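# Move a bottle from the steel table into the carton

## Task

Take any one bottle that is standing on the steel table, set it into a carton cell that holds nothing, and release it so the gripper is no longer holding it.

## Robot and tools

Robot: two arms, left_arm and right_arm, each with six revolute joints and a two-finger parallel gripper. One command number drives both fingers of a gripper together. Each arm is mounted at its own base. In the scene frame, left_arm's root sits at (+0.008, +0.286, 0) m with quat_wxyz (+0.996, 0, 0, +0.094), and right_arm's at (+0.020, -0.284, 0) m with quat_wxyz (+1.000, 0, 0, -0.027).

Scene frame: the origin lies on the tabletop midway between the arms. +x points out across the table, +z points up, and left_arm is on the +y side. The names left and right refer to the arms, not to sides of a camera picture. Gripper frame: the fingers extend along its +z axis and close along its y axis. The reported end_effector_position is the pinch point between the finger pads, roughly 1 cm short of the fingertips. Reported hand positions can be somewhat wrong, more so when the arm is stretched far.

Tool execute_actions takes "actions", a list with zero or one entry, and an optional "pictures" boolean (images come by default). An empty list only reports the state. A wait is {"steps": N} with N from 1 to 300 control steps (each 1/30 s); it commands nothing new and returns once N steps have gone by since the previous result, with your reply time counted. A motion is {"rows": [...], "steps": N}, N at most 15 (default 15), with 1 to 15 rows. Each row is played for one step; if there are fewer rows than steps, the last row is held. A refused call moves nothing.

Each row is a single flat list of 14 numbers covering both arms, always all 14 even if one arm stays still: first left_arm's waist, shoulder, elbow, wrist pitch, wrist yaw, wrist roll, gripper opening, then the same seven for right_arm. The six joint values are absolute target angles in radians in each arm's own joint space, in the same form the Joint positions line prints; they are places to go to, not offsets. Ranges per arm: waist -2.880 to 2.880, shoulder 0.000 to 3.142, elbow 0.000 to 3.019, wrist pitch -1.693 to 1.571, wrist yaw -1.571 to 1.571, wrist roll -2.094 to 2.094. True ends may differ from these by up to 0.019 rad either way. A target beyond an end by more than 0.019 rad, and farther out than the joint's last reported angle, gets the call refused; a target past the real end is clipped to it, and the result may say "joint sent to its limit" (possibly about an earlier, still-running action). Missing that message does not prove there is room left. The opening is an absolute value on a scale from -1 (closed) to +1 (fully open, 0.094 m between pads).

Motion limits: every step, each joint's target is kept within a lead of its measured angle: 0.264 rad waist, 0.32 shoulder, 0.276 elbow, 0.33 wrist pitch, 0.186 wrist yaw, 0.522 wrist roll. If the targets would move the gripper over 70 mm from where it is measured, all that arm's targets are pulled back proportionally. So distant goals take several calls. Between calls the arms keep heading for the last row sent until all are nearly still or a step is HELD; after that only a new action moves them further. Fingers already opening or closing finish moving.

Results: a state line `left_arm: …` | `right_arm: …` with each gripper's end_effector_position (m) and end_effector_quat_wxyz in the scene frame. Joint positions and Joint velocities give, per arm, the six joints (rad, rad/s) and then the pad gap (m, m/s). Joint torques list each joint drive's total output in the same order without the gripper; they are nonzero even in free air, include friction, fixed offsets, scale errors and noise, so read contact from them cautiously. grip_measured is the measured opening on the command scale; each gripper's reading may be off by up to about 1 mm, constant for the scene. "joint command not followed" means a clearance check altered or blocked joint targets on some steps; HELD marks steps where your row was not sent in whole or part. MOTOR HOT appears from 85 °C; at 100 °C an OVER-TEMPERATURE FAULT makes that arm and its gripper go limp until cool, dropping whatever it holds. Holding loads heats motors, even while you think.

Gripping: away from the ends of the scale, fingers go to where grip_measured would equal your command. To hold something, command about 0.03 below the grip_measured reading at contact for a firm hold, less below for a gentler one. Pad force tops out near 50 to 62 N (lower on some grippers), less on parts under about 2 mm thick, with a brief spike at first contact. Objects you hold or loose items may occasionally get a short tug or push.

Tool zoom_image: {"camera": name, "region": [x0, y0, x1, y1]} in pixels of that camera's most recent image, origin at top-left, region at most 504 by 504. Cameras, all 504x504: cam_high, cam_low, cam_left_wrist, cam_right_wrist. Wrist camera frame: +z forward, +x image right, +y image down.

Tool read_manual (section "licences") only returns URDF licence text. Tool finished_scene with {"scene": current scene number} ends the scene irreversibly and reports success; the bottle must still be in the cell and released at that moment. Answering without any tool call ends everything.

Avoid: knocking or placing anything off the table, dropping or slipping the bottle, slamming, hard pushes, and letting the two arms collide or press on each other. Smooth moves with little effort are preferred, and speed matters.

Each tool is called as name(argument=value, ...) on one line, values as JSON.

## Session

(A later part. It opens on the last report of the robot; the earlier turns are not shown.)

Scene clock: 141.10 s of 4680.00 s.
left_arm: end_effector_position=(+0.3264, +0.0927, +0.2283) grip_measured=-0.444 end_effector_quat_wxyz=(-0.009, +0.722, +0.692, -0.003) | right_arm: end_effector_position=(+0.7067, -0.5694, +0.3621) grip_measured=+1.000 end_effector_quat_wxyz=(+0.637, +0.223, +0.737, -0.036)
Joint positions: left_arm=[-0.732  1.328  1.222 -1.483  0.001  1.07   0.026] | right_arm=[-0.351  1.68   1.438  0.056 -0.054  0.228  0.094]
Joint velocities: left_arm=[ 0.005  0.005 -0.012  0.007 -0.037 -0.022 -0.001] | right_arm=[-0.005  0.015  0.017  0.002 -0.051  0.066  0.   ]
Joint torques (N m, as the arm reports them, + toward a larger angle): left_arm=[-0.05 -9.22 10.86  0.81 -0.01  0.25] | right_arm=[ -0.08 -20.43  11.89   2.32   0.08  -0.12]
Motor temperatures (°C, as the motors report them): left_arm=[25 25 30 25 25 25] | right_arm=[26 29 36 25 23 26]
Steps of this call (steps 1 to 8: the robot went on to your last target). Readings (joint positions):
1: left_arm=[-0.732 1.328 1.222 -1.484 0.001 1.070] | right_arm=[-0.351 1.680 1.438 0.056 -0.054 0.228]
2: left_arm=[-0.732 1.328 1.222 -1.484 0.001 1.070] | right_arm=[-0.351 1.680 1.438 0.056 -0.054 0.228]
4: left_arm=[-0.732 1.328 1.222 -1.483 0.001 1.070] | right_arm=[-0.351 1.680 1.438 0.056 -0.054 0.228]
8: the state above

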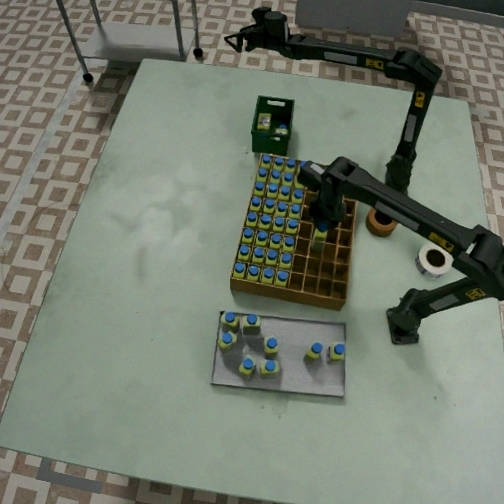

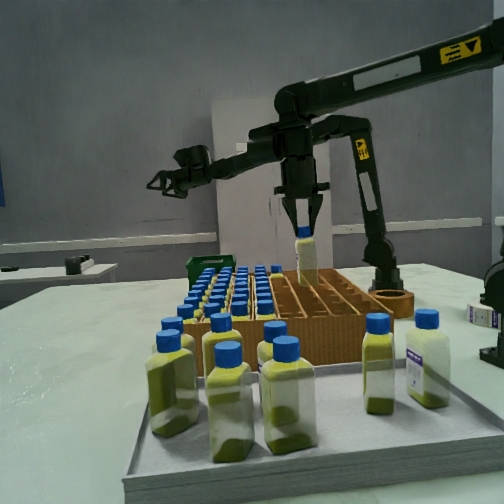

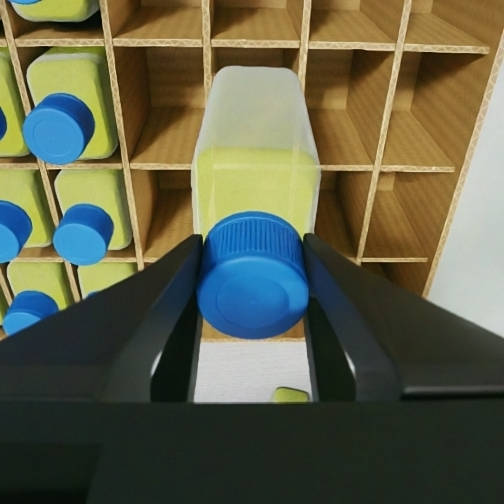

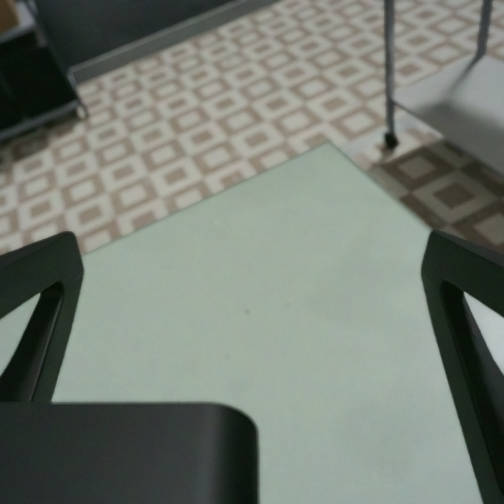

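execute_actions(actions=[{"rows": [[-0.733,1.328,1.214,-1.458,0,1.08,-0.5,-0.351,1.68,1.438,0.056,-0.054,0.228,1],[-0.733,1.328,1.206,-1.448,0,1.08,-0.5,-0.351,1.68,1.438,0.056,-0.054,0.228,1],[-0.733,1.328,1.198,-1.438,0,1.08,-0.5,-0.351,1.68,1.438,0.056,-0.054,0.228,1],[-0.733,1.328,1.19,-1.428,0,1.08,-0.5,-0.351,1.68,1.438,0.056,-0.054,0.228,1],[-0.733,1.328,1.182,-1.418,0,1.08,-0.5,-0.351,1.68,1.438,0.056,-0.054,0.228,1],[-0.733,1.33,1.174,-1.408,0,1.08,-0.5,-0.351,1.68,1.438,0.056,-0.054,0.228,1],[-0.733,1.332,1.166,-1.398,0,1.08,-0.5,-0.351,1.68,1.438,0.056,-0.054,0.228,1],[-0.733,1.334,1.158,-1.388,0,1.08,-0.5,-0.351,1.68,1.438,0.056,-0.054,0.228,1],[-0.733,1.336,1.15,-1.378,0,1.08,-0.5,-0.351,1.68,1.438,0.056,-0.054,0.228,1],[-0.733,1.338,1.142,-1.368,0,1.08,-0.5,-0.351,1.68,1.438,0.056,-0.054,0.228,1],[-0.733,1.34,1.134,-1.358,0,1.08,-0.5,-0.351,1.68,1.438,0.056,-0.054,0.228,1],[-0.733,1.342,1.126,-1.348,0,1.08,-0.5,-0.351,1.68,1.438,0.056,-0.054,0.228,1],[-0.733,1.344,1.118,-1.338,0,1.08,-0.5,-0.351,1.68,1.438,0.056,-0.054,0.228,1],[-0.733,1.346,1.109,-1.328,0,1.08,-0.5,-0.351,1.68,1.438,0.056,-0.054,0.228,1],[-0.733,1.346,1.1,-1.32,0,1.08,-0.5,-0.351,1.68,1.438,0.056,-0.054,0.228,1]], "steps": 15}], pictures=false)

execute_actions(actions=[{"steps": 8}])

Scene clock: 160.53 s of 4680.00 s.
left_arm: end_effector_position=(+0.3287, +0.0915, +0.1914) grip_measured=-0.444 end_effector_quat_wxyz=(+0.003, +0.722, +0.692, -0.003) | right_arm: end_effector_position=(+0.7067, -0.5694, +0.3621) grip_measured=+1.000 end_effector_quat_wxyz=(+0.637, +0.223, +0.737, -0.036)
Joint positions: left_arm=[-0.729  1.336  1.132 -1.363  0.006  1.072  0.026] | right_arm=[-0.351  1.68   1.438  0.056 -0.054  0.228  0.094]
Joint velocities: left_arm=[-0.103 -0.034  0.007  0.173 -0.007 -0.095 -0.   ] | right_arm=[-0.005 -0.015  0.012 -0.037  0.081 -0.022  0.   ]
Joint torques (N m, as the arm reports them, + toward a larger angle): left_arm=[ 0.49 -7.9   7.76  1.22 -0.22  0.2 ] | right_arm=[ -0.06 -20.46  11.9    2.32   0.08  -0.12]
Motor temperatures (°C, as the motors report them): left_arm=[25 25 30 25 25 25] | right_arm=[26 29 36 25 23 26]
Steps of this call (steps 1 to 30: the robot went on to your last target; steps 31 to 90: nothing new was sent; then 15.93 s passed at rest; steps 91 to 105: all 15 steps of this action). Readings (joint positions):
91: left_arm=[-0.726 1.336 1.198 -1.479 -0.003 1.071] | right_arm=[-0.351 1.680 1.438 0.056 -0.054 0.228]
92: left_arm=[-0.726 1.336 1.198 -1.476 -0.003 1.071] | right_arm=[-0.351 1.680 1.438 0.056 -0.054 0.228]
94: left_arm=[-0.726 1.336 1.198 -1.461 -0.003 1.071] | right_arm=[-0.351 1.680 1.438 0.056 -0.054 0.228]
98: left_arm=[-0.726 1.336 1.183 -1.421 -0.003 1.071] | right_arm=[-0.351 1.680 1.438 0.056 -0.054 0.228]
105: the state above

Scene clock: 160.80 s of 4680.00 s.
left_arm: end_effector_position=(+0.3276, +0.0897, +0.1904) grip_measured=-0.444 end_effector_quat_wxyz=(+0.004, +0.724, +0.690, -0.003) | right_arm: end_effector_position=(+0.7067, -0.5694, +0.3621) grip_measured=+1.000 end_effector_quat_wxyz=(+0.637, +0.223, +0.737, -0.036)
Joint positions: left_arm=[-0.735  1.334  1.128 -1.358  0.007  1.072  0.026] | right_arm=[-0.351  1.68   1.438  0.056 -0.054  0.228  0.094]
Joint velocities: left_arm=[-0.015 -0.015 -0.007 -0.007 -0.037 -0.007  0.   ] | right_arm=[-0.005 -0.015  0.007 -0.022 -0.095  0.022  0.   ]
Joint torques (N m, as the arm reports them, + toward a larger angle): left_arm=[ 0.19 -8.06  8.09  1.58 -0.17  0.21] | right_arm=[ -0.03 -20.49  11.89   2.32   0.08  -0.12]
Motor temperatures (°C, as the motors report them): left_arm=[25 25 30 25 25 25] | right_arm=[26 29 36 25 23 26]
Steps of this call (steps 1 to 8: the robot went on to your last target). Readings (joint positions):
1: left_arm=[-0.731 1.335 1.129 -1.361 0.007 1.072] | right_arm=[-0.351 1.680 1.438 0.056 -0.054 0.228]
2: left_arm=[-0.733 1.335 1.129 -1.359 0.007 1.072] | right_arm=[-0.351 1.680 1.438 0.056 -0.054 0.228]
4: left_arm=[-0.735 1.334 1.128 -1.358 0.007 1.072] | right_arm=[-0.351 1.680 1.438 0.056 -0.054 0.228]
8: the state above

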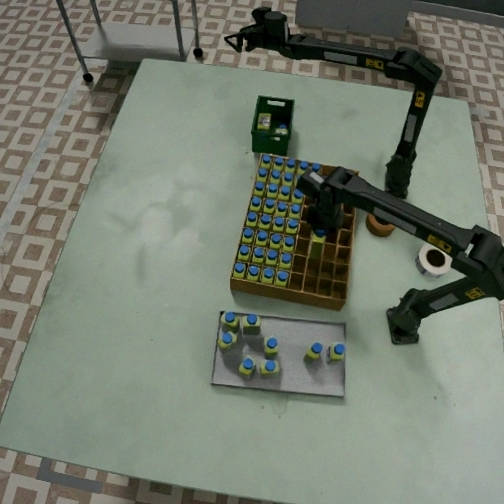

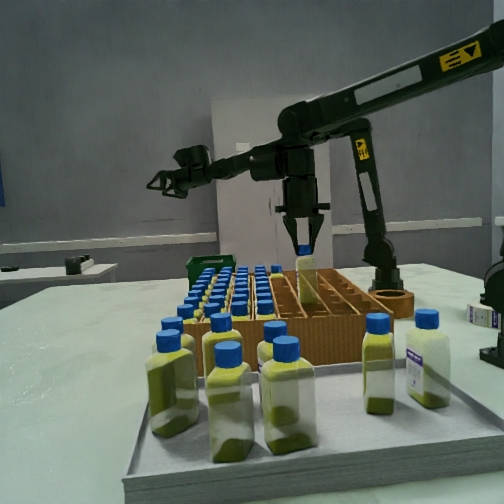

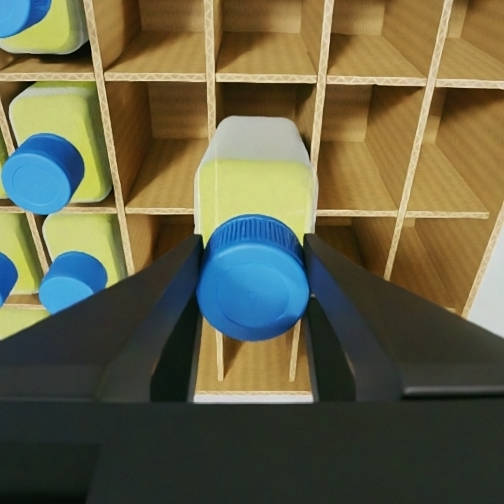

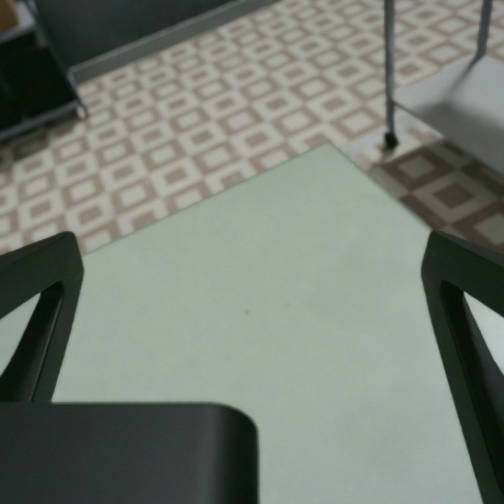

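zoom_image(camera="cam_high", region=[285, 215, 355, 285])

zoom_image(camera="cam_low", region=[260, 235, 350, 325])

Region (285, 215, 355, 285) of cam_high's 504x504 image, scaled by 7.200, with more detail than that image has.

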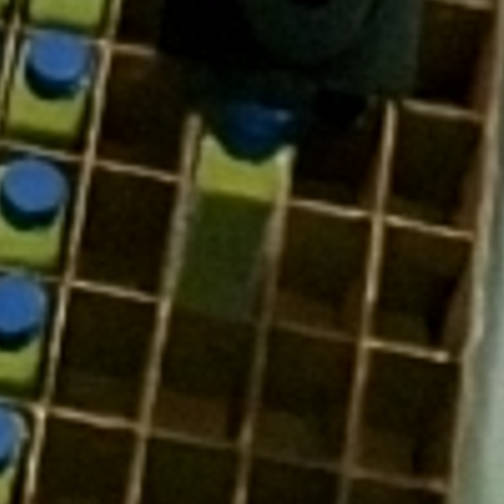

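Region (260, 235, 350, 325) of cam_low's 504x504 image, scaled by 5.600, with more detail than that image has.

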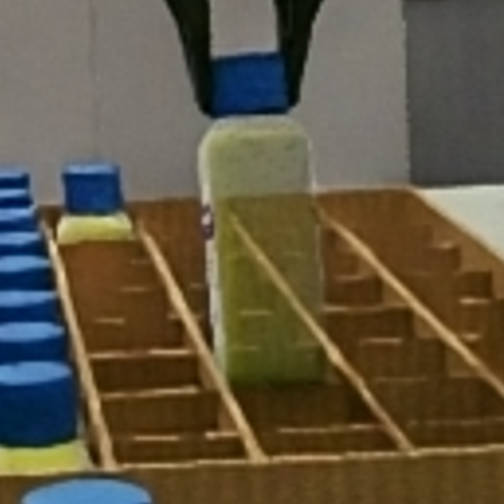

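execute_actions(actions=[{"rows": [[-0.735,1.32,1.13,-1.358,0,1.08,-0.5,-0.351,1.68,1.438,0.056,-0.054,0.228,1],[-0.735,1.305,1.13,-1.358,0,1.08,-0.5,-0.351,1.68,1.438,0.056,-0.054,0.228,1],[-0.735,1.29,1.13,-1.358,0,1.08,-0.5,-0.351,1.68,1.438,0.056,-0.054,0.228,1],[-0.735,1.28,1.13,-1.358,0.01,1.09,-0.5,-0.351,1.68,1.438,0.056,-0.054,0.228,1],[-0.73,1.27,1.13,-1.358,0.025,1.10,-0.5,-0.351,1.68,1.438,0.056,-0.054,0.228,1],[-0.72,1.262,1.13,-1.358,0.04,1.11,-0.5,-0.351,1.68,1.438,0.056,-0.054,0.228,1],[-0.71,1.257,1.128,-1.358,0.06,1.12,-0.5,-0.351,1.68,1.438,0.056,-0.054,0.228,1],[-0.70,1.255,1.125,-1.358,0.08,1.13,-0.5,-0.351,1.68,1.438,0.056,-0.054,0.228,1],[-0.69,1.255,1.122,-1.358,0.10,1.14,-0.5,-0.351,1.68,1.438,0.056,-0.054,0.228,1],[-0.68,1.255,1.119,-1.358,0.12,1.15,-0.5,-0.351,1.68,1.438,0.056,-0.054,0.228,1],[-0.67,1.255,1.116,-1.358,0.14,1.16,-0.5,-0.351,1.68,1.438,0.056,-0.054,0.228,1],[-0.66,1.255,1.114,-1.358,0.155,1.17,-0.5,-0.351,1.68,1.438,0.056,-0.054,0.228,1],[-0.65,1.255,1.114,-1.358,0.168,1.174,-0.5,-0.351,1.68,1.438,0.056,-0.054,0.228,1],[-0.643,1.255,1.114,-1.358,0.168,1.174,-0.5,-0.351,1.68,1.438,0.056,-0.054,0.228,1]], "steps": 15}], pictures=false)

execute_actions(actions=[{"steps": 12}])

Scene clock: 217.87 s of 4680.00 s.
left_arm: end_effector_position=(+0.3246, +0.0936, +0.2155) grip_measured=-0.444 end_effector_quat_wxyz=(+0.061, +0.721, +0.687, -0.064) | right_arm: end_effector_position=(+0.7067, -0.5694, +0.3621) grip_measured=+1.000 end_effector_quat_wxyz=(+0.637, +0.223, +0.737, -0.036)
Joint positions: left_arm=[-0.658  1.267  1.126 -1.358  0.162  1.144  0.026] | right_arm=[-0.351  1.68   1.438  0.056 -0.054  0.228  0.094]
Joint velocities: left_arm=[ 0.269  0.005 -0.076  0.002 -0.007  0.183  0.   ] | right_arm=[-0.015 -0.015  0.007 -0.002  0.007  0.007  0.   ]
Joint torques (N m, as the arm reports them, + toward a larger angle): left_arm=[ 0.12 -8.41 10.2   0.17  0.3   0.21] | right_arm=[ -0.09 -20.45  11.89   2.32   0.08  -0.12]
Motor temperatures (°C, as the motors report them): left_arm=[25 25 28 25 25 25] | right_arm=[26 30 36 25 23 26]
Steps of this call (steps 1 to 15: the robot went on to your last target; steps 16 to 90: nothing new was sent; then 53.57 s passed at rest; steps 91 to 105: all 15 steps of this action). Readings (joint positions):
91: left_arm=[-0.735 1.333 1.128 -1.358 0.007 1.072] | right_arm=[-0.351 1.680 1.438 0.056 -0.054 0.228]
92: left_arm=[-0.735 1.329 1.128 -1.358 0.005 1.072] | right_arm=[-0.351 1.680 1.438 0.056 -0.054 0.228]
94: left_arm=[-0.735 1.321 1.128 -1.358 0.007 1.073] | right_arm=[-0.351 1.680 1.438 0.056 -0.054 0.228]
98: left_arm=[-0.727 1.293 1.128 -1.358 0.060 1.092] | right_arm=[-0.351 1.680 1.438 0.056 -0.054 0.228]
105: the state above

Scene clock: 218.27 s of 4680.00 s.
left_arm: end_effector_position=(+0.3258, +0.0995, +0.2130) grip_measured=-0.444 end_effector_quat_wxyz=(+0.059, +0.722, +0.686, -0.065) | right_arm: end_effector_position=(+0.7067, -0.5694, +0.3621) grip_measured=+1.000 end_effector_quat_wxyz=(+0.637, +0.223, +0.737, -0.036)
Joint positions: left_arm=[-0.642  1.267  1.119 -1.358  0.163  1.163  0.026] | right_arm=[-0.351  1.68   1.438  0.056 -0.054  0.228  0.094]
Joint velocities: left_arm=[ 0.005 -0.015 -0.002 -0.007 -0.007  0.037  0.   ] | right_arm=[ 0.005  0.005 -0.002  0.007 -0.007 -0.051  0.   ]
Joint torques (N m, as the arm reports them, + toward a larger angle): left_arm=[-0.09 -9.07 10.6   0.17  0.34  0.13] | right_arm=[ -0.08 -20.46  11.89   2.32   0.08  -0.12]
Motor temperatures (°C, as the motors report them): left_arm=[25 25 28 25 25 25] | right_arm=[26 30 36 26 23 26]
Steps of this call (steps 1 to 12: the robot went on to your last target). Readings (joint positions):
1: left_arm=[-0.650 1.267 1.124 -1.358 0.162 1.148] | right_arm=[-0.351 1.680 1.438 0.056 -0.054 0.228]
2: left_arm=[-0.645 1.267 1.122 -1.358 0.162 1.151] | right_arm=[-0.351 1.680 1.438 0.056 -0.054 0.228]
4: left_arm=[-0.642 1.267 1.119 -1.358 0.162 1.156] | right_arm=[-0.351 1.680 1.438 0.056 -0.054 0.228]
8: left_arm=[-0.642 1.267 1.119 -1.358 0.163 1.161] | right_arm=[-0.351 1.680 1.438 0.056 -0.054 0.228]
12: the state above

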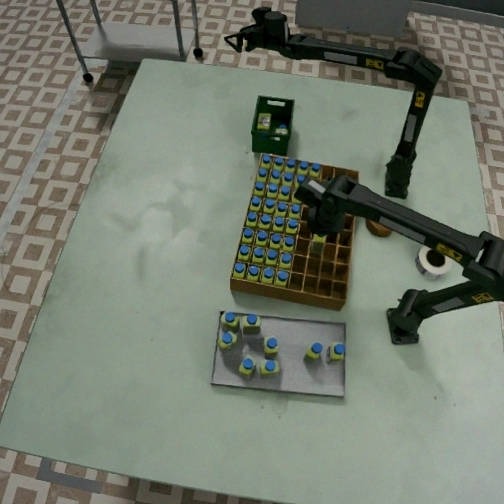

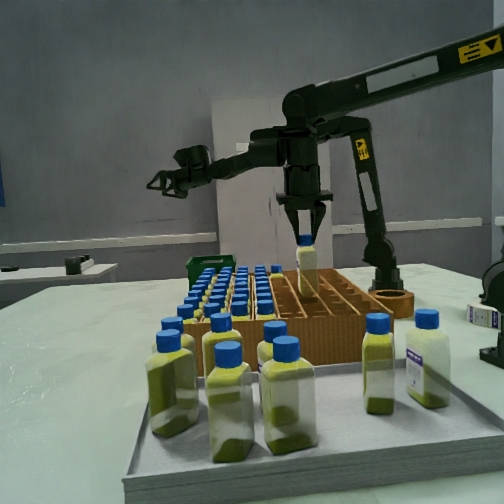

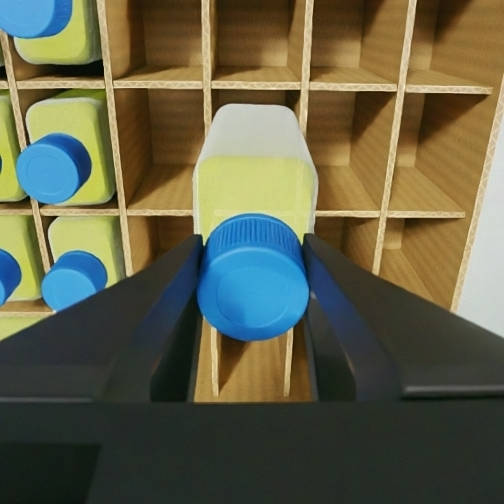

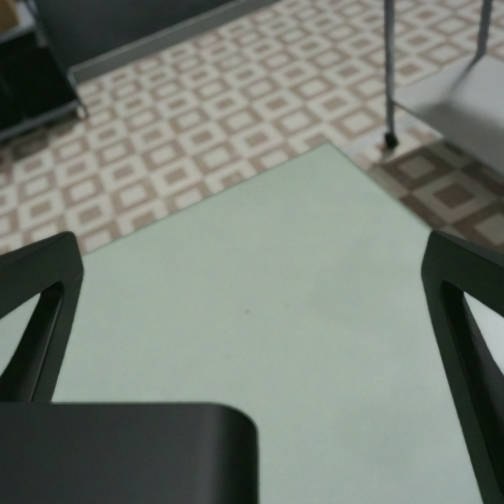

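execute_actions(actions=[{"rows": [[-0.643,1.275,1.112,-1.338,0.168,1.174,-0.5,-0.351,1.68,1.438,0.056,-0.054,0.228,1],[-0.643,1.279,1.105,-1.33,0.168,1.174,-0.5,-0.351,1.68,1.438,0.056,-0.054,0.228,1],[-0.643,1.281,1.098,-1.321,0.168,1.174,-0.5,-0.351,1.68,1.438,0.056,-0.054,0.228,1],[-0.643,1.283,1.091,-1.312,0.168,1.174,-0.5,-0.351,1.68,1.438,0.056,-0.054,0.228,1],[-0.643,1.285,1.084,-1.303,0.168,1.174,-0.5,-0.351,1.68,1.438,0.056,-0.054,0.228,1],[-0.643,1.287,1.077,-1.294,0.168,1.174,-0.5,-0.351,1.68,1.438,0.056,-0.054,0.228,1],[-0.643,1.289,1.07,-1.285,0.168,1.174,-0.5,-0.351,1.68,1.438,0.056,-0.054,0.228,1],[-0.643,1.291,1.063,-1.276,0.168,1.174,-0.5,-0.351,1.68,1.438,0.056,-0.054,0.228,1],[-0.643,1.293,1.056,-1.267,0.168,1.174,-0.5,-0.351,1.68,1.438,0.056,-0.054,0.228,1],[-0.643,1.295,1.049,-1.258,0.168,1.174,-0.5,-0.351,1.68,1.438,0.056,-0.054,0.228,1],[-0.643,1.297,1.042,-1.249,0.168,1.174,-0.5,-0.351,1.68,1.438,0.056,-0.054,0.228,1],[-0.643,1.299,1.035,-1.24,0.168,1.174,-0.5,-0.351,1.68,1.438,0.056,-0.054,0.228,1],[-0.643,1.3,1.028,-1.231,0.168,1.174,-0.5,-0.351,1.68,1.438,0.056,-0.054,0.228,1],[-0.643,1.3,1.023,-1.225,0.168,1.174,-0.5,-0.351,1.68,1.438,0.056,-0.054,0.228,1]], "steps": 15}], pictures=false)

execute_actions(actions=[{"steps": 8}])

Scene clock: 244.27 s of 4680.00 s.
left_arm: end_effector_position=(+0.3256, +0.0994, +0.1722) grip_measured=-0.444 end_effector_quat_wxyz=(+0.057, +0.723, +0.686, -0.066) | right_arm: end_effector_position=(+0.7067, -0.5694, +0.3621) grip_measured=+1.000 end_effector_quat_wxyz=(+0.637, +0.223, +0.737, -0.036)
Joint positions: left_arm=[-0.642  1.292  1.032 -1.251  0.163  1.165  0.026] | right_arm=[-0.351  1.68   1.438  0.056 -0.054  0.228  0.094]
Joint velocities: left_arm=[-0.005  0.054 -0.159  0.129  0.007 -0.007  0.   ] | right_arm=[-0.005 -0.015  0.007  0.022  0.022  0.037  0.   ]
Joint torques (N m, as the arm reports them, + toward a larger angle): left_arm=[ 0.16 -7.63 10.8   0.6   0.31  0.22] | right_arm=[ -0.03 -20.49  11.89   2.32   0.08  -0.12]
Motor temperatures (°C, as the motors report them): left_arm=[25 25 29 25 25 25] | right_arm=[26 30 37 26 23 26]
Steps of this call (steps 1 to 30: the robot went on to your last target; steps 31 to 90: nothing new was sent; then 22.50 s passed at rest; steps 91 to 105: all 15 steps of this action). Readings (joint positions):
91: left_arm=[-0.642 1.267 1.119 -1.358 0.163 1.165] | right_arm=[-0.351 1.680 1.438 0.056 -0.054 0.228]
92: left_arm=[-0.642 1.267 1.118 -1.355 0.163 1.165] | right_arm=[-0.351 1.680 1.438 0.056 -0.054 0.228]
94: left_arm=[-0.642 1.267 1.111 -1.343 0.163 1.165] | right_arm=[-0.351 1.680 1.438 0.056 -0.054 0.228]
98: left_arm=[-0.642 1.272 1.083 -1.310 0.163 1.165] | right_arm=[-0.351 1.680 1.438 0.056 -0.054 0.228]
105: the state above

Scene clock: 244.53 s of 4680.00 s.
left_arm: end_effector_position=(+0.3253, +0.0996, +0.1681) grip_measured=-0.444 end_effector_quat_wxyz=(+0.055, +0.722, +0.686, -0.066) | right_arm: end_effector_position=(+0.7067, -0.5694, +0.3621) grip_measured=+1.000 end_effector_quat_wxyz=(+0.637, +0.223, +0.737, -0.036)
Joint positions: left_arm=[-0.642  1.296  1.025 -1.242  0.163  1.165  0.026] | right_arm=[-0.351  1.68   1.438  0.056 -0.054  0.228  0.094]
Joint velocities: left_arm=[-0.015  0.005  0.007 -0.007  0.037 -0.022  0.001] | right_arm=[ 0.005 -0.005  0.002  0.002  0.007 -0.037  0.   ]
Joint torques (N m, as the arm reports them, + toward a larger angle): left_arm=[-0.23 -7.3  10.36  0.85  0.27  0.19] | right_arm=[ -0.06 -20.47  11.89   2.31   0.08  -0.12]
Motor temperatures (°C, as the motors report them): left_arm=[25 25 29 25 25 25] | right_arm=[26 30 37 26 23 26]
Steps of this call (steps 1 to 8: the robot went on to your last target). Readings (joint positions):
1: left_arm=[-0.642 1.294 1.028 -1.248 0.163 1.165] | right_arm=[-0.351 1.680 1.438 0.056 -0.054 0.228]
2: left_arm=[-0.642 1.295 1.026 -1.246 0.163 1.165] | right_arm=[-0.351 1.680 1.438 0.056 -0.054 0.228]
4: left_arm=[-0.642 1.296 1.025 -1.244 0.163 1.165] | right_arm=[-0.351 1.680 1.438 0.056 -0.054 0.228]
8: the state above

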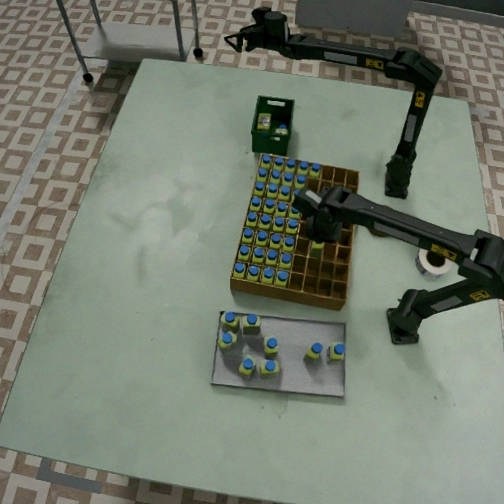

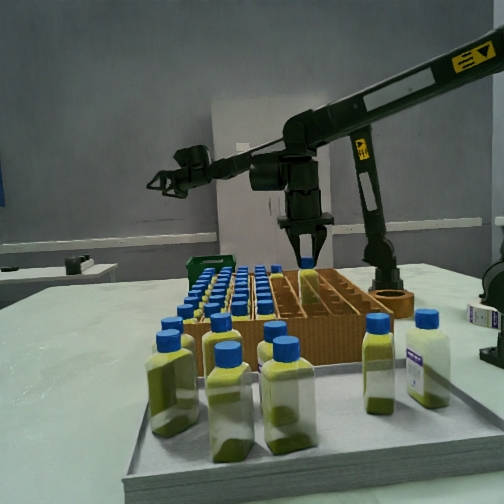

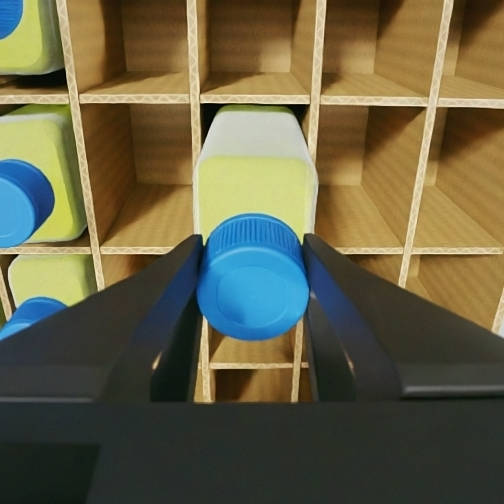

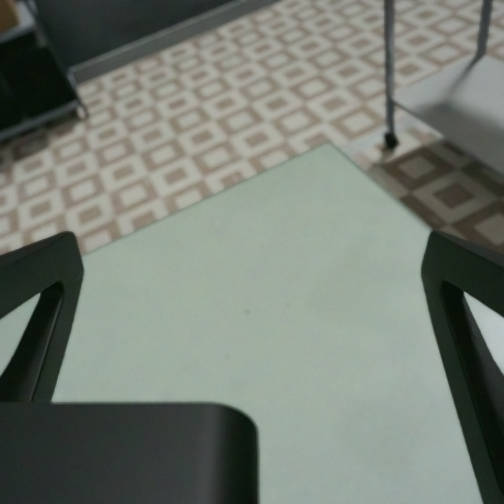

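execute_actions(actions=[{"rows": [[-0.643,1.303,1.016,-1.215,0.168,1.174,-0.5,-0.351,1.68,1.438,0.056,-0.054,0.228,1],[-0.643,1.306,1.009,-1.205,0.168,1.174,-0.5,-0.351,1.68,1.438,0.056,-0.054,0.228,1],[-0.643,1.309,1.002,-1.195,0.168,1.174,-0.5,-0.351,1.68,1.438,0.056,-0.054,0.228,1],[-0.643,1.312,0.995,-1.185,0.168,1.174,-0.5,-0.351,1.68,1.438,0.056,-0.054,0.228,1],[-0.643,1.315,0.988,-1.175,0.168,1.174,-0.5,-0.351,1.68,1.438,0.056,-0.054,0.228,1],[-0.643,1.318,0.981,-1.165,0.168,1.174,-0.5,-0.351,1.68,1.438,0.056,-0.054,0.228,1],[-0.643,1.321,0.974,-1.155,0.168,1.174,-0.5,-0.351,1.68,1.438,0.056,-0.054,0.228,1],[-0.643,1.324,0.967,-1.145,0.168,1.174,-0.5,-0.351,1.68,1.438,0.056,-0.054,0.228,1],[-0.643,1.327,0.96,-1.135,0.168,1.174,-0.5,-0.351,1.68,1.438,0.056,-0.054,0.228,1],[-0.643,1.33,0.953,-1.125,0.168,1.174,-0.5,-0.351,1.68,1.438,0.056,-0.054,0.228,1],[-0.643,1.333,0.946,-1.115,0.168,1.174,-0.5,-0.351,1.68,1.438,0.056,-0.054,0.228,1],[-0.643,1.336,0.94,-1.105,0.168,1.174,-0.5,-0.351,1.68,1.438,0.056,-0.054,0.228,1],[-0.643,1.338,0.935,-1.096,0.168,1.174,-0.5,-0.351,1.68,1.438,0.056,-0.054,0.228,1],[-0.643,1.34,0.93,-1.088,0.168,1.174,-0.5,-0.351,1.68,1.438,0.056,-0.054,0.228,1]], "steps": 15}], pictures=false)

execute_actions(actions=[{"steps": 8}])

zoom_image(camera="cam_low", region=[240, 245, 350, 325])

Scene clock: 262.47 s of 4680.00 s.
left_arm: end_effector_position=(+0.3249, +0.0996, +0.1255) grip_measured=-0.444 end_effector_quat_wxyz=(+0.058, +0.723, +0.686, -0.066) | right_arm: end_effector_position=(+0.7067, -0.5694, +0.3621) grip_measured=+1.000 end_effector_quat_wxyz=(+0.637, +0.223, +0.737, -0.036)
Joint positions: left_arm=[-0.642  1.331  0.939 -1.116  0.164  1.165  0.026] | right_arm=[-0.351  1.68   1.438  0.056 -0.054  0.228  0.094]
Joint velocities: left_arm=[ 0.005  0.083 -0.139  0.168 -0.007  0.007 -0.   ] | right_arm=[-0.005 -0.005  0.002 -0.007 -0.051  0.022  0.   ]
Joint torques (N m, as the arm reports them, + toward a larger angle): left_arm=[ 0.38 -7.81 10.08  0.73  0.34  0.25] | right_arm=[ -0.07 -20.47  11.9    2.32   0.08  -0.12]
Motor temperatures (°C, as the motors report them): left_arm=[25 25 29 25 25 25] | right_arm=[26 30 37 26 23 26]
Steps of this call (steps 1 to 15: the robot went on to your last target; steps 16 to 90: nothing new was sent; then 14.43 s passed at rest; steps 91 to 105: all 15 steps of this action). Readings (joint positions):
91: left_arm=[-0.642 1.296 1.024 -1.241 0.163 1.165] | right_arm=[-0.351 1.680 1.438 0.056 -0.054 0.228]
92: left_arm=[-0.642 1.296 1.023 -1.236 0.163 1.165] | right_arm=[-0.351 1.680 1.438 0.056 -0.054 0.228]
94: left_arm=[-0.642 1.296 1.015 -1.220 0.164 1.165] | right_arm=[-0.351 1.680 1.438 0.056 -0.054 0.228]
98: left_arm=[-0.642 1.302 0.987 -1.182 0.164 1.165] | right_arm=[-0.351 1.680 1.438 0.056 -0.054 0.228]
105: the state above

Scene clock: 262.73 s of 4680.00 s.
left_arm: end_effector_position=(+0.3248, +0.0997, +0.1212) grip_measured=-0.444 end_effector_quat_wxyz=(+0.057, +0.723, +0.686, -0.066) | right_arm: end_effector_position=(+0.7067, -0.5694, +0.3621) grip_measured=+1.000 end_effector_quat_wxyz=(+0.637, +0.223, +0.737, -0.036)
Joint positions: left_arm=[-0.642  1.336  0.932 -1.105  0.164  1.165  0.026] | right_arm=[-0.351  1.68   1.438  0.056 -0.054  0.228  0.094]
Joint velocities: left_arm=[-0.015 -0.015  0.017 -0.002  0.022  0.007 -0.   ] | right_arm=[-0.005  0.005  0.007 -0.007  0.037  0.007  0.   ]
Joint torques (N m, as the arm reports them, + toward a larger angle): left_arm=[ 0.16 -7.51  9.97  0.99  0.24  0.23] | right_arm=[ -0.09 -20.46  11.88   2.3    0.08  -0.12]
Motor temperatures (°C, as the motors report them): left_arm=[25 25 29 25 25 25] | right_arm=[26 30 37 26 23 26]
Steps of this call (steps 1 to 8: the robot went on to your last target). Readings (joint positions):
1: left_arm=[-0.642 1.333 0.935 -1.112 0.164 1.165] | right_arm=[-0.351 1.680 1.438 0.056 -0.054 0.228]
2: left_arm=[-0.642 1.335 0.933 -1.110 0.164 1.165] | right_arm=[-0.351 1.680 1.438 0.056 -0.054 0.228]
4: left_arm=[-0.642 1.336 0.932 -1.108 0.164 1.165] | right_arm=[-0.351 1.680 1.438 0.056 -0.054 0.228]
8: the state above

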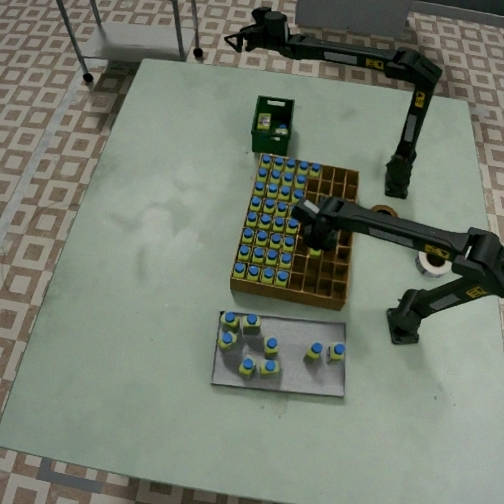

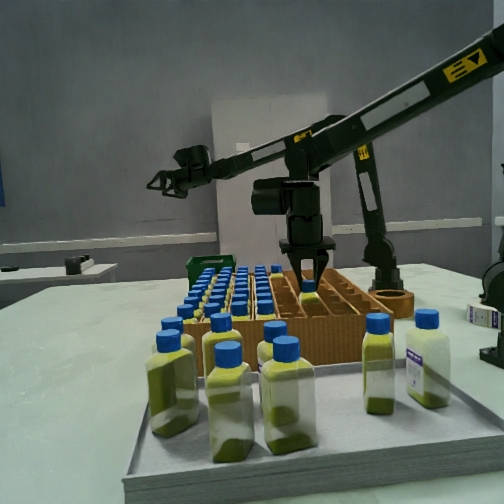

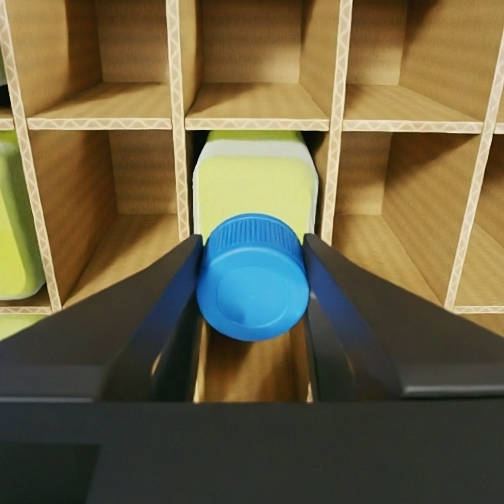

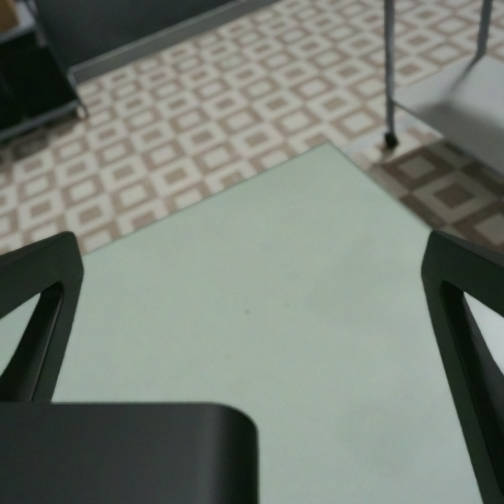

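Region (240, 245, 350, 325) of cam_low's 504x504 image, scaled by 4.582, with more detail than that image has; it fills the top 367 rows of this view, and the rest is white.

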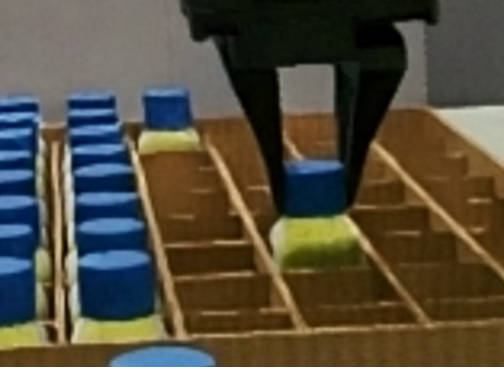

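execute_actions(actions=[{"rows": [[-0.643,1.345,0.924,-1.08,0.168,1.174,-0.5,-0.351,1.68,1.438,0.056,-0.054,0.228,1],[-0.643,1.35,0.918,-1.072,0.168,1.174,-0.5,-0.351,1.68,1.438,0.056,-0.054,0.228,1],[-0.643,1.354,0.912,-1.065,0.168,1.174,-0.5,-0.351,1.68,1.438,0.056,-0.054,0.228,1],[-0.643,1.356,0.908,-1.062,0.168,1.174,-0.5,-0.351,1.68,1.438,0.056,-0.054,0.228,1]], "steps": 15}], pictures=false)

Scene clock: 273.37 s of 4680.00 s.
left_arm: end_effector_position=(+0.3242, +0.0995, +0.1128) grip_measured=-0.444 end_effector_quat_wxyz=(+0.058, +0.723, +0.685, -0.067) | right_arm: end_effector_position=(+0.7067, -0.5694, +0.3621) grip_measured=+1.000 end_effector_quat_wxyz=(+0.637, +0.223, +0.737, -0.036)
Joint positions: left_arm=[-0.642  1.344  0.915 -1.078  0.167  1.165  0.026] | right_arm=[-0.351  1.68   1.438  0.056 -0.054  0.228  0.094]
Joint velocities: left_arm=[-0.005  0.015  0.007 -0.012 -0.007  0.022 -0.001] | right_arm=[ 0.005 -0.015  0.002 -0.027 -0.022 -0.007  0.   ]
Joint torques (N m, as the arm reports them, + toward a larger angle): left_arm=[-0.44 -7.59  9.45  0.93  0.2   0.23] | right_arm=[ -0.05 -20.49  11.89   2.32   0.08  -0.12]
Motor temperatures (°C, as the motors report them): left_arm=[25 25 29 25 25 25] | right_arm=[26 30 37 26 23 26]
Steps of this call (steps 1 to 30: the robot went on to your last target; steps 31 to 90: nothing new was sent; then 7.13 s passed at rest; steps 91 to 105: all 15 steps of this action). Readings (joint positions):
91: left_arm=[-0.642 1.336 0.932 -1.104 0.164 1.165] | right_arm=[-0.351 1.680 1.438 0.056 -0.054 0.228]
92: left_arm=[-0.642 1.336 0.931 -1.100 0.164 1.165] | right_arm=[-0.351 1.680 1.438 0.056 -0.054 0.228]
94: left_arm=[-0.642 1.337 0.925 -1.088 0.164 1.165] | right_arm=[-0.351 1.680 1.438 0.056 -0.054 0.228]
98: left_arm=[-0.642 1.344 0.915 -1.081 0.166 1.165] | right_arm=[-0.351 1.680 1.438 0.056 -0.054 0.228]
105: the state above

execute_actions(actions=[{"rows": [[-0.643,1.344,0.915,-1.078,0.168,1.174,-0.4,-0.351,1.68,1.438,0.056,-0.054,0.228,1],[-0.643,1.344,0.915,-1.078,0.168,1.174,-0.25,-0.351,1.68,1.438,0.056,-0.054,0.228,1],[-0.643,1.344,0.915,-1.078,0.168,1.174,-0.15,-0.351,1.68,1.438,0.056,-0.054,0.228,1],[-0.643,1.344,0.915,-1.078,0.168,1.174,-0.15,-0.351,1.68,1.438,0.056,-0.054,0.228,1],[-0.643,1.344,0.93,-1.078,0.168,1.174,-0.15,-0.351,1.68,1.438,0.056,-0.054,0.228,1],[-0.643,1.335,0.95,-1.1,0.168,1.174,-0.15,-0.351,1.68,1.438,0.056,-0.054,0.228,1],[-0.643,1.325,0.97,-1.12,0.168,1.174,-0.15,-0.351,1.68,1.438,0.056,-0.054,0.228,1],[-0.643,1.315,0.99,-1.145,0.168,1.174,-0.15,-0.351,1.68,1.438,0.056,-0.054,0.228,1],[-0.643,1.305,1.01,-1.17,0.168,1.174,-0.15,-0.351,1.68,1.438,0.056,-0.054,0.228,1],[-0.643,1.295,1.03,-1.195,0.168,1.174,-0.15,-0.351,1.68,1.438,0.056,-0.054,0.228,1],[-0.643,1.29,1.05,-1.22,0.168,1.174,-0.15,-0.351,1.68,1.438,0.056,-0.054,0.228,1]], "steps": 15}], pictures=false)

execute_actions(actions=[{"steps": 10}])

Scene clock: 289.27 s of 4680.00 s.
left_arm: end_effector_position=(+0.3253, +0.0990, +0.1533) grip_measured=-0.152 end_effector_quat_wxyz=(+0.056, +0.723, +0.685, -0.068) | right_arm: end_effector_position=(+0.7067, -0.5694, +0.3621) grip_measured=+1.000 end_effector_quat_wxyz=(+0.637, +0.223, +0.737, -0.036)
Joint positions: left_arm=[-0.642  1.308  0.995 -1.199  0.167  1.165  0.04 ] | right_arm=[-0.351  1.68   1.438  0.056 -0.054  0.228  0.094]
Joint velocities: left_arm=[-0.005 -0.23   0.266 -0.056  0.007  0.022 -0.   ] | right_arm=[-0.015  0.015  0.007 -0.022  0.051 -0.022  0.   ]
Joint torques (N m, as the arm reports them, + toward a larger angle): left_arm=[-0.02 -8.33 14.47 -0.6   0.21  0.23] | right_arm=[ -0.04 -20.44  11.89   2.32   0.08  -0.12]
Motor temperatures (°C, as the motors report them): left_arm=[25 25 29 25 25 25] | right_arm=[26 30 37 26 23 26]
Steps of this call (steps 1 to 15: the robot went on to your last target; steps 16 to 90: nothing new was sent; then 12.40 s passed at rest; steps 91 to 105: all 15 steps of this action). Readings (joint positions):
91: left_arm=[-0.642 1.344 0.915 -1.078 0.167 1.165] | right_arm=[-0.351 1.680 1.438 0.056 -0.054 0.228]
92: left_arm=[-0.642 1.344 0.915 -1.078 0.167 1.165] | right_arm=[-0.351 1.680 1.438 0.056 -0.054 0.228]
94: left_arm=[-0.642 1.344 0.915 -1.078 0.167 1.165] | right_arm=[-0.351 1.680 1.438 0.056 -0.054 0.228]
98: left_arm=[-0.642 1.344 0.916 -1.098 0.167 1.165] | right_arm=[-0.351 1.680 1.438 0.056 -0.054 0.228]
105: the state above

Scene clock: 289.60 s of 4680.00 s.
left_arm: end_effector_position=(+0.3280, +0.0976, +0.1645) grip_measured=-0.152 end_effector_quat_wxyz=(+0.068, +0.723, +0.684, -0.063) | right_arm: end_effector_position=(+0.7067, -0.5694, +0.3621) grip_measured=+1.000 end_effector_quat_wxyz=(+0.637, +0.223, +0.737, -0.036)
Joint positions: left_arm=[-0.642  1.29   1.009 -1.205  0.167  1.165  0.04 ] | right_arm=[-0.351  1.68   1.438  0.056 -0.054  0.228  0.094]
Joint velocities: left_arm=[-0.024 -0.015  0.002 -0.012 -0.007 -0.037  0.   ] | right_arm=[-0.005 -0.015 -0.002 -0.007  0.007  0.037  0.   ]
Joint torques (N m, as the arm reports them, + toward a larger angle): left_arm=[ 0.1  -7.95 14.83 -0.36  0.23  0.23] | right_arm=[ -0.04 -20.46  11.89   2.32   0.08  -0.12]
Motor temperatures (°C, as the motors report them): left_arm=[25 25 29 25 25 25] | right_arm=[26 30 37 26 23 26]
Steps of this call (steps 1 to 10: the robot went on to your last target). Readings (joint positions):
1: left_arm=[-0.642 1.301 1.003 -1.201 0.167 1.165] | right_arm=[-0.351 1.680 1.438 0.056 -0.054 0.228]
2: left_arm=[-0.642 1.296 1.007 -1.201 0.167 1.165] | right_arm=[-0.351 1.680 1.438 0.056 -0.054 0.228]
4: left_arm=[-0.642 1.290 1.009 -1.202 0.167 1.165] | right_arm=[-0.351 1.680 1.438 0.056 -0.054 0.228]
8: left_arm=[-0.642 1.290 1.009 -1.205 0.167 1.165] | right_arm=[-0.351 1.680 1.438 0.056 -0.054 0.228]
10: the state above

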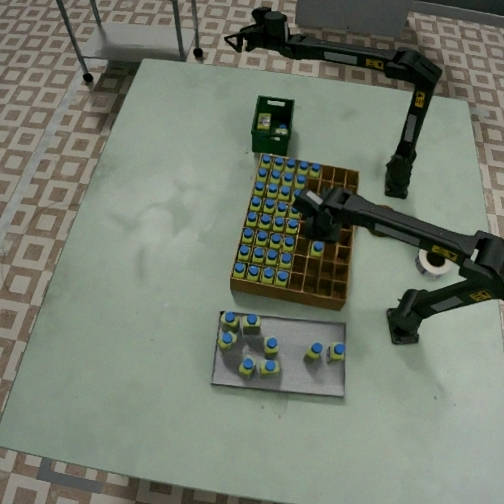

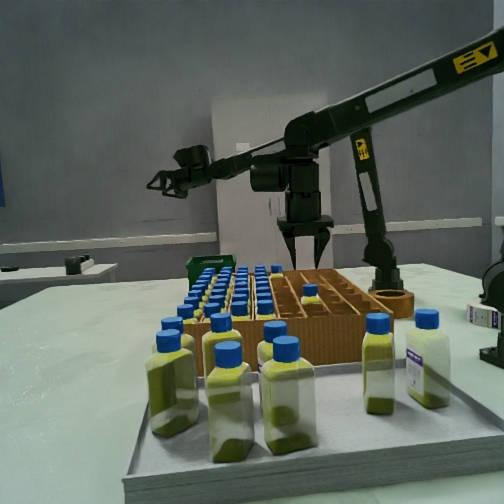

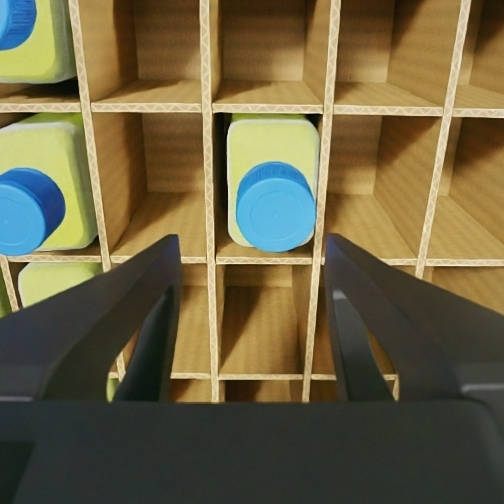

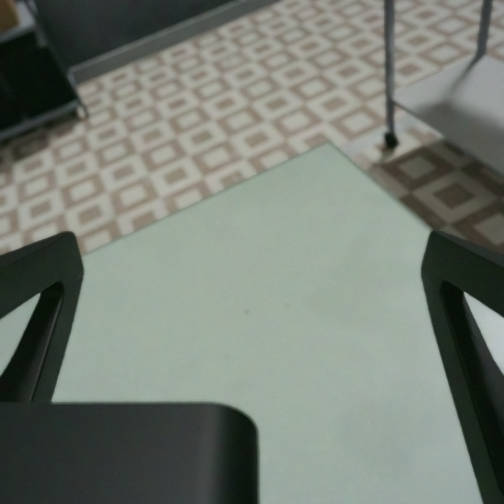

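finished_scene(scene=2)

The scene is finished: the task was done.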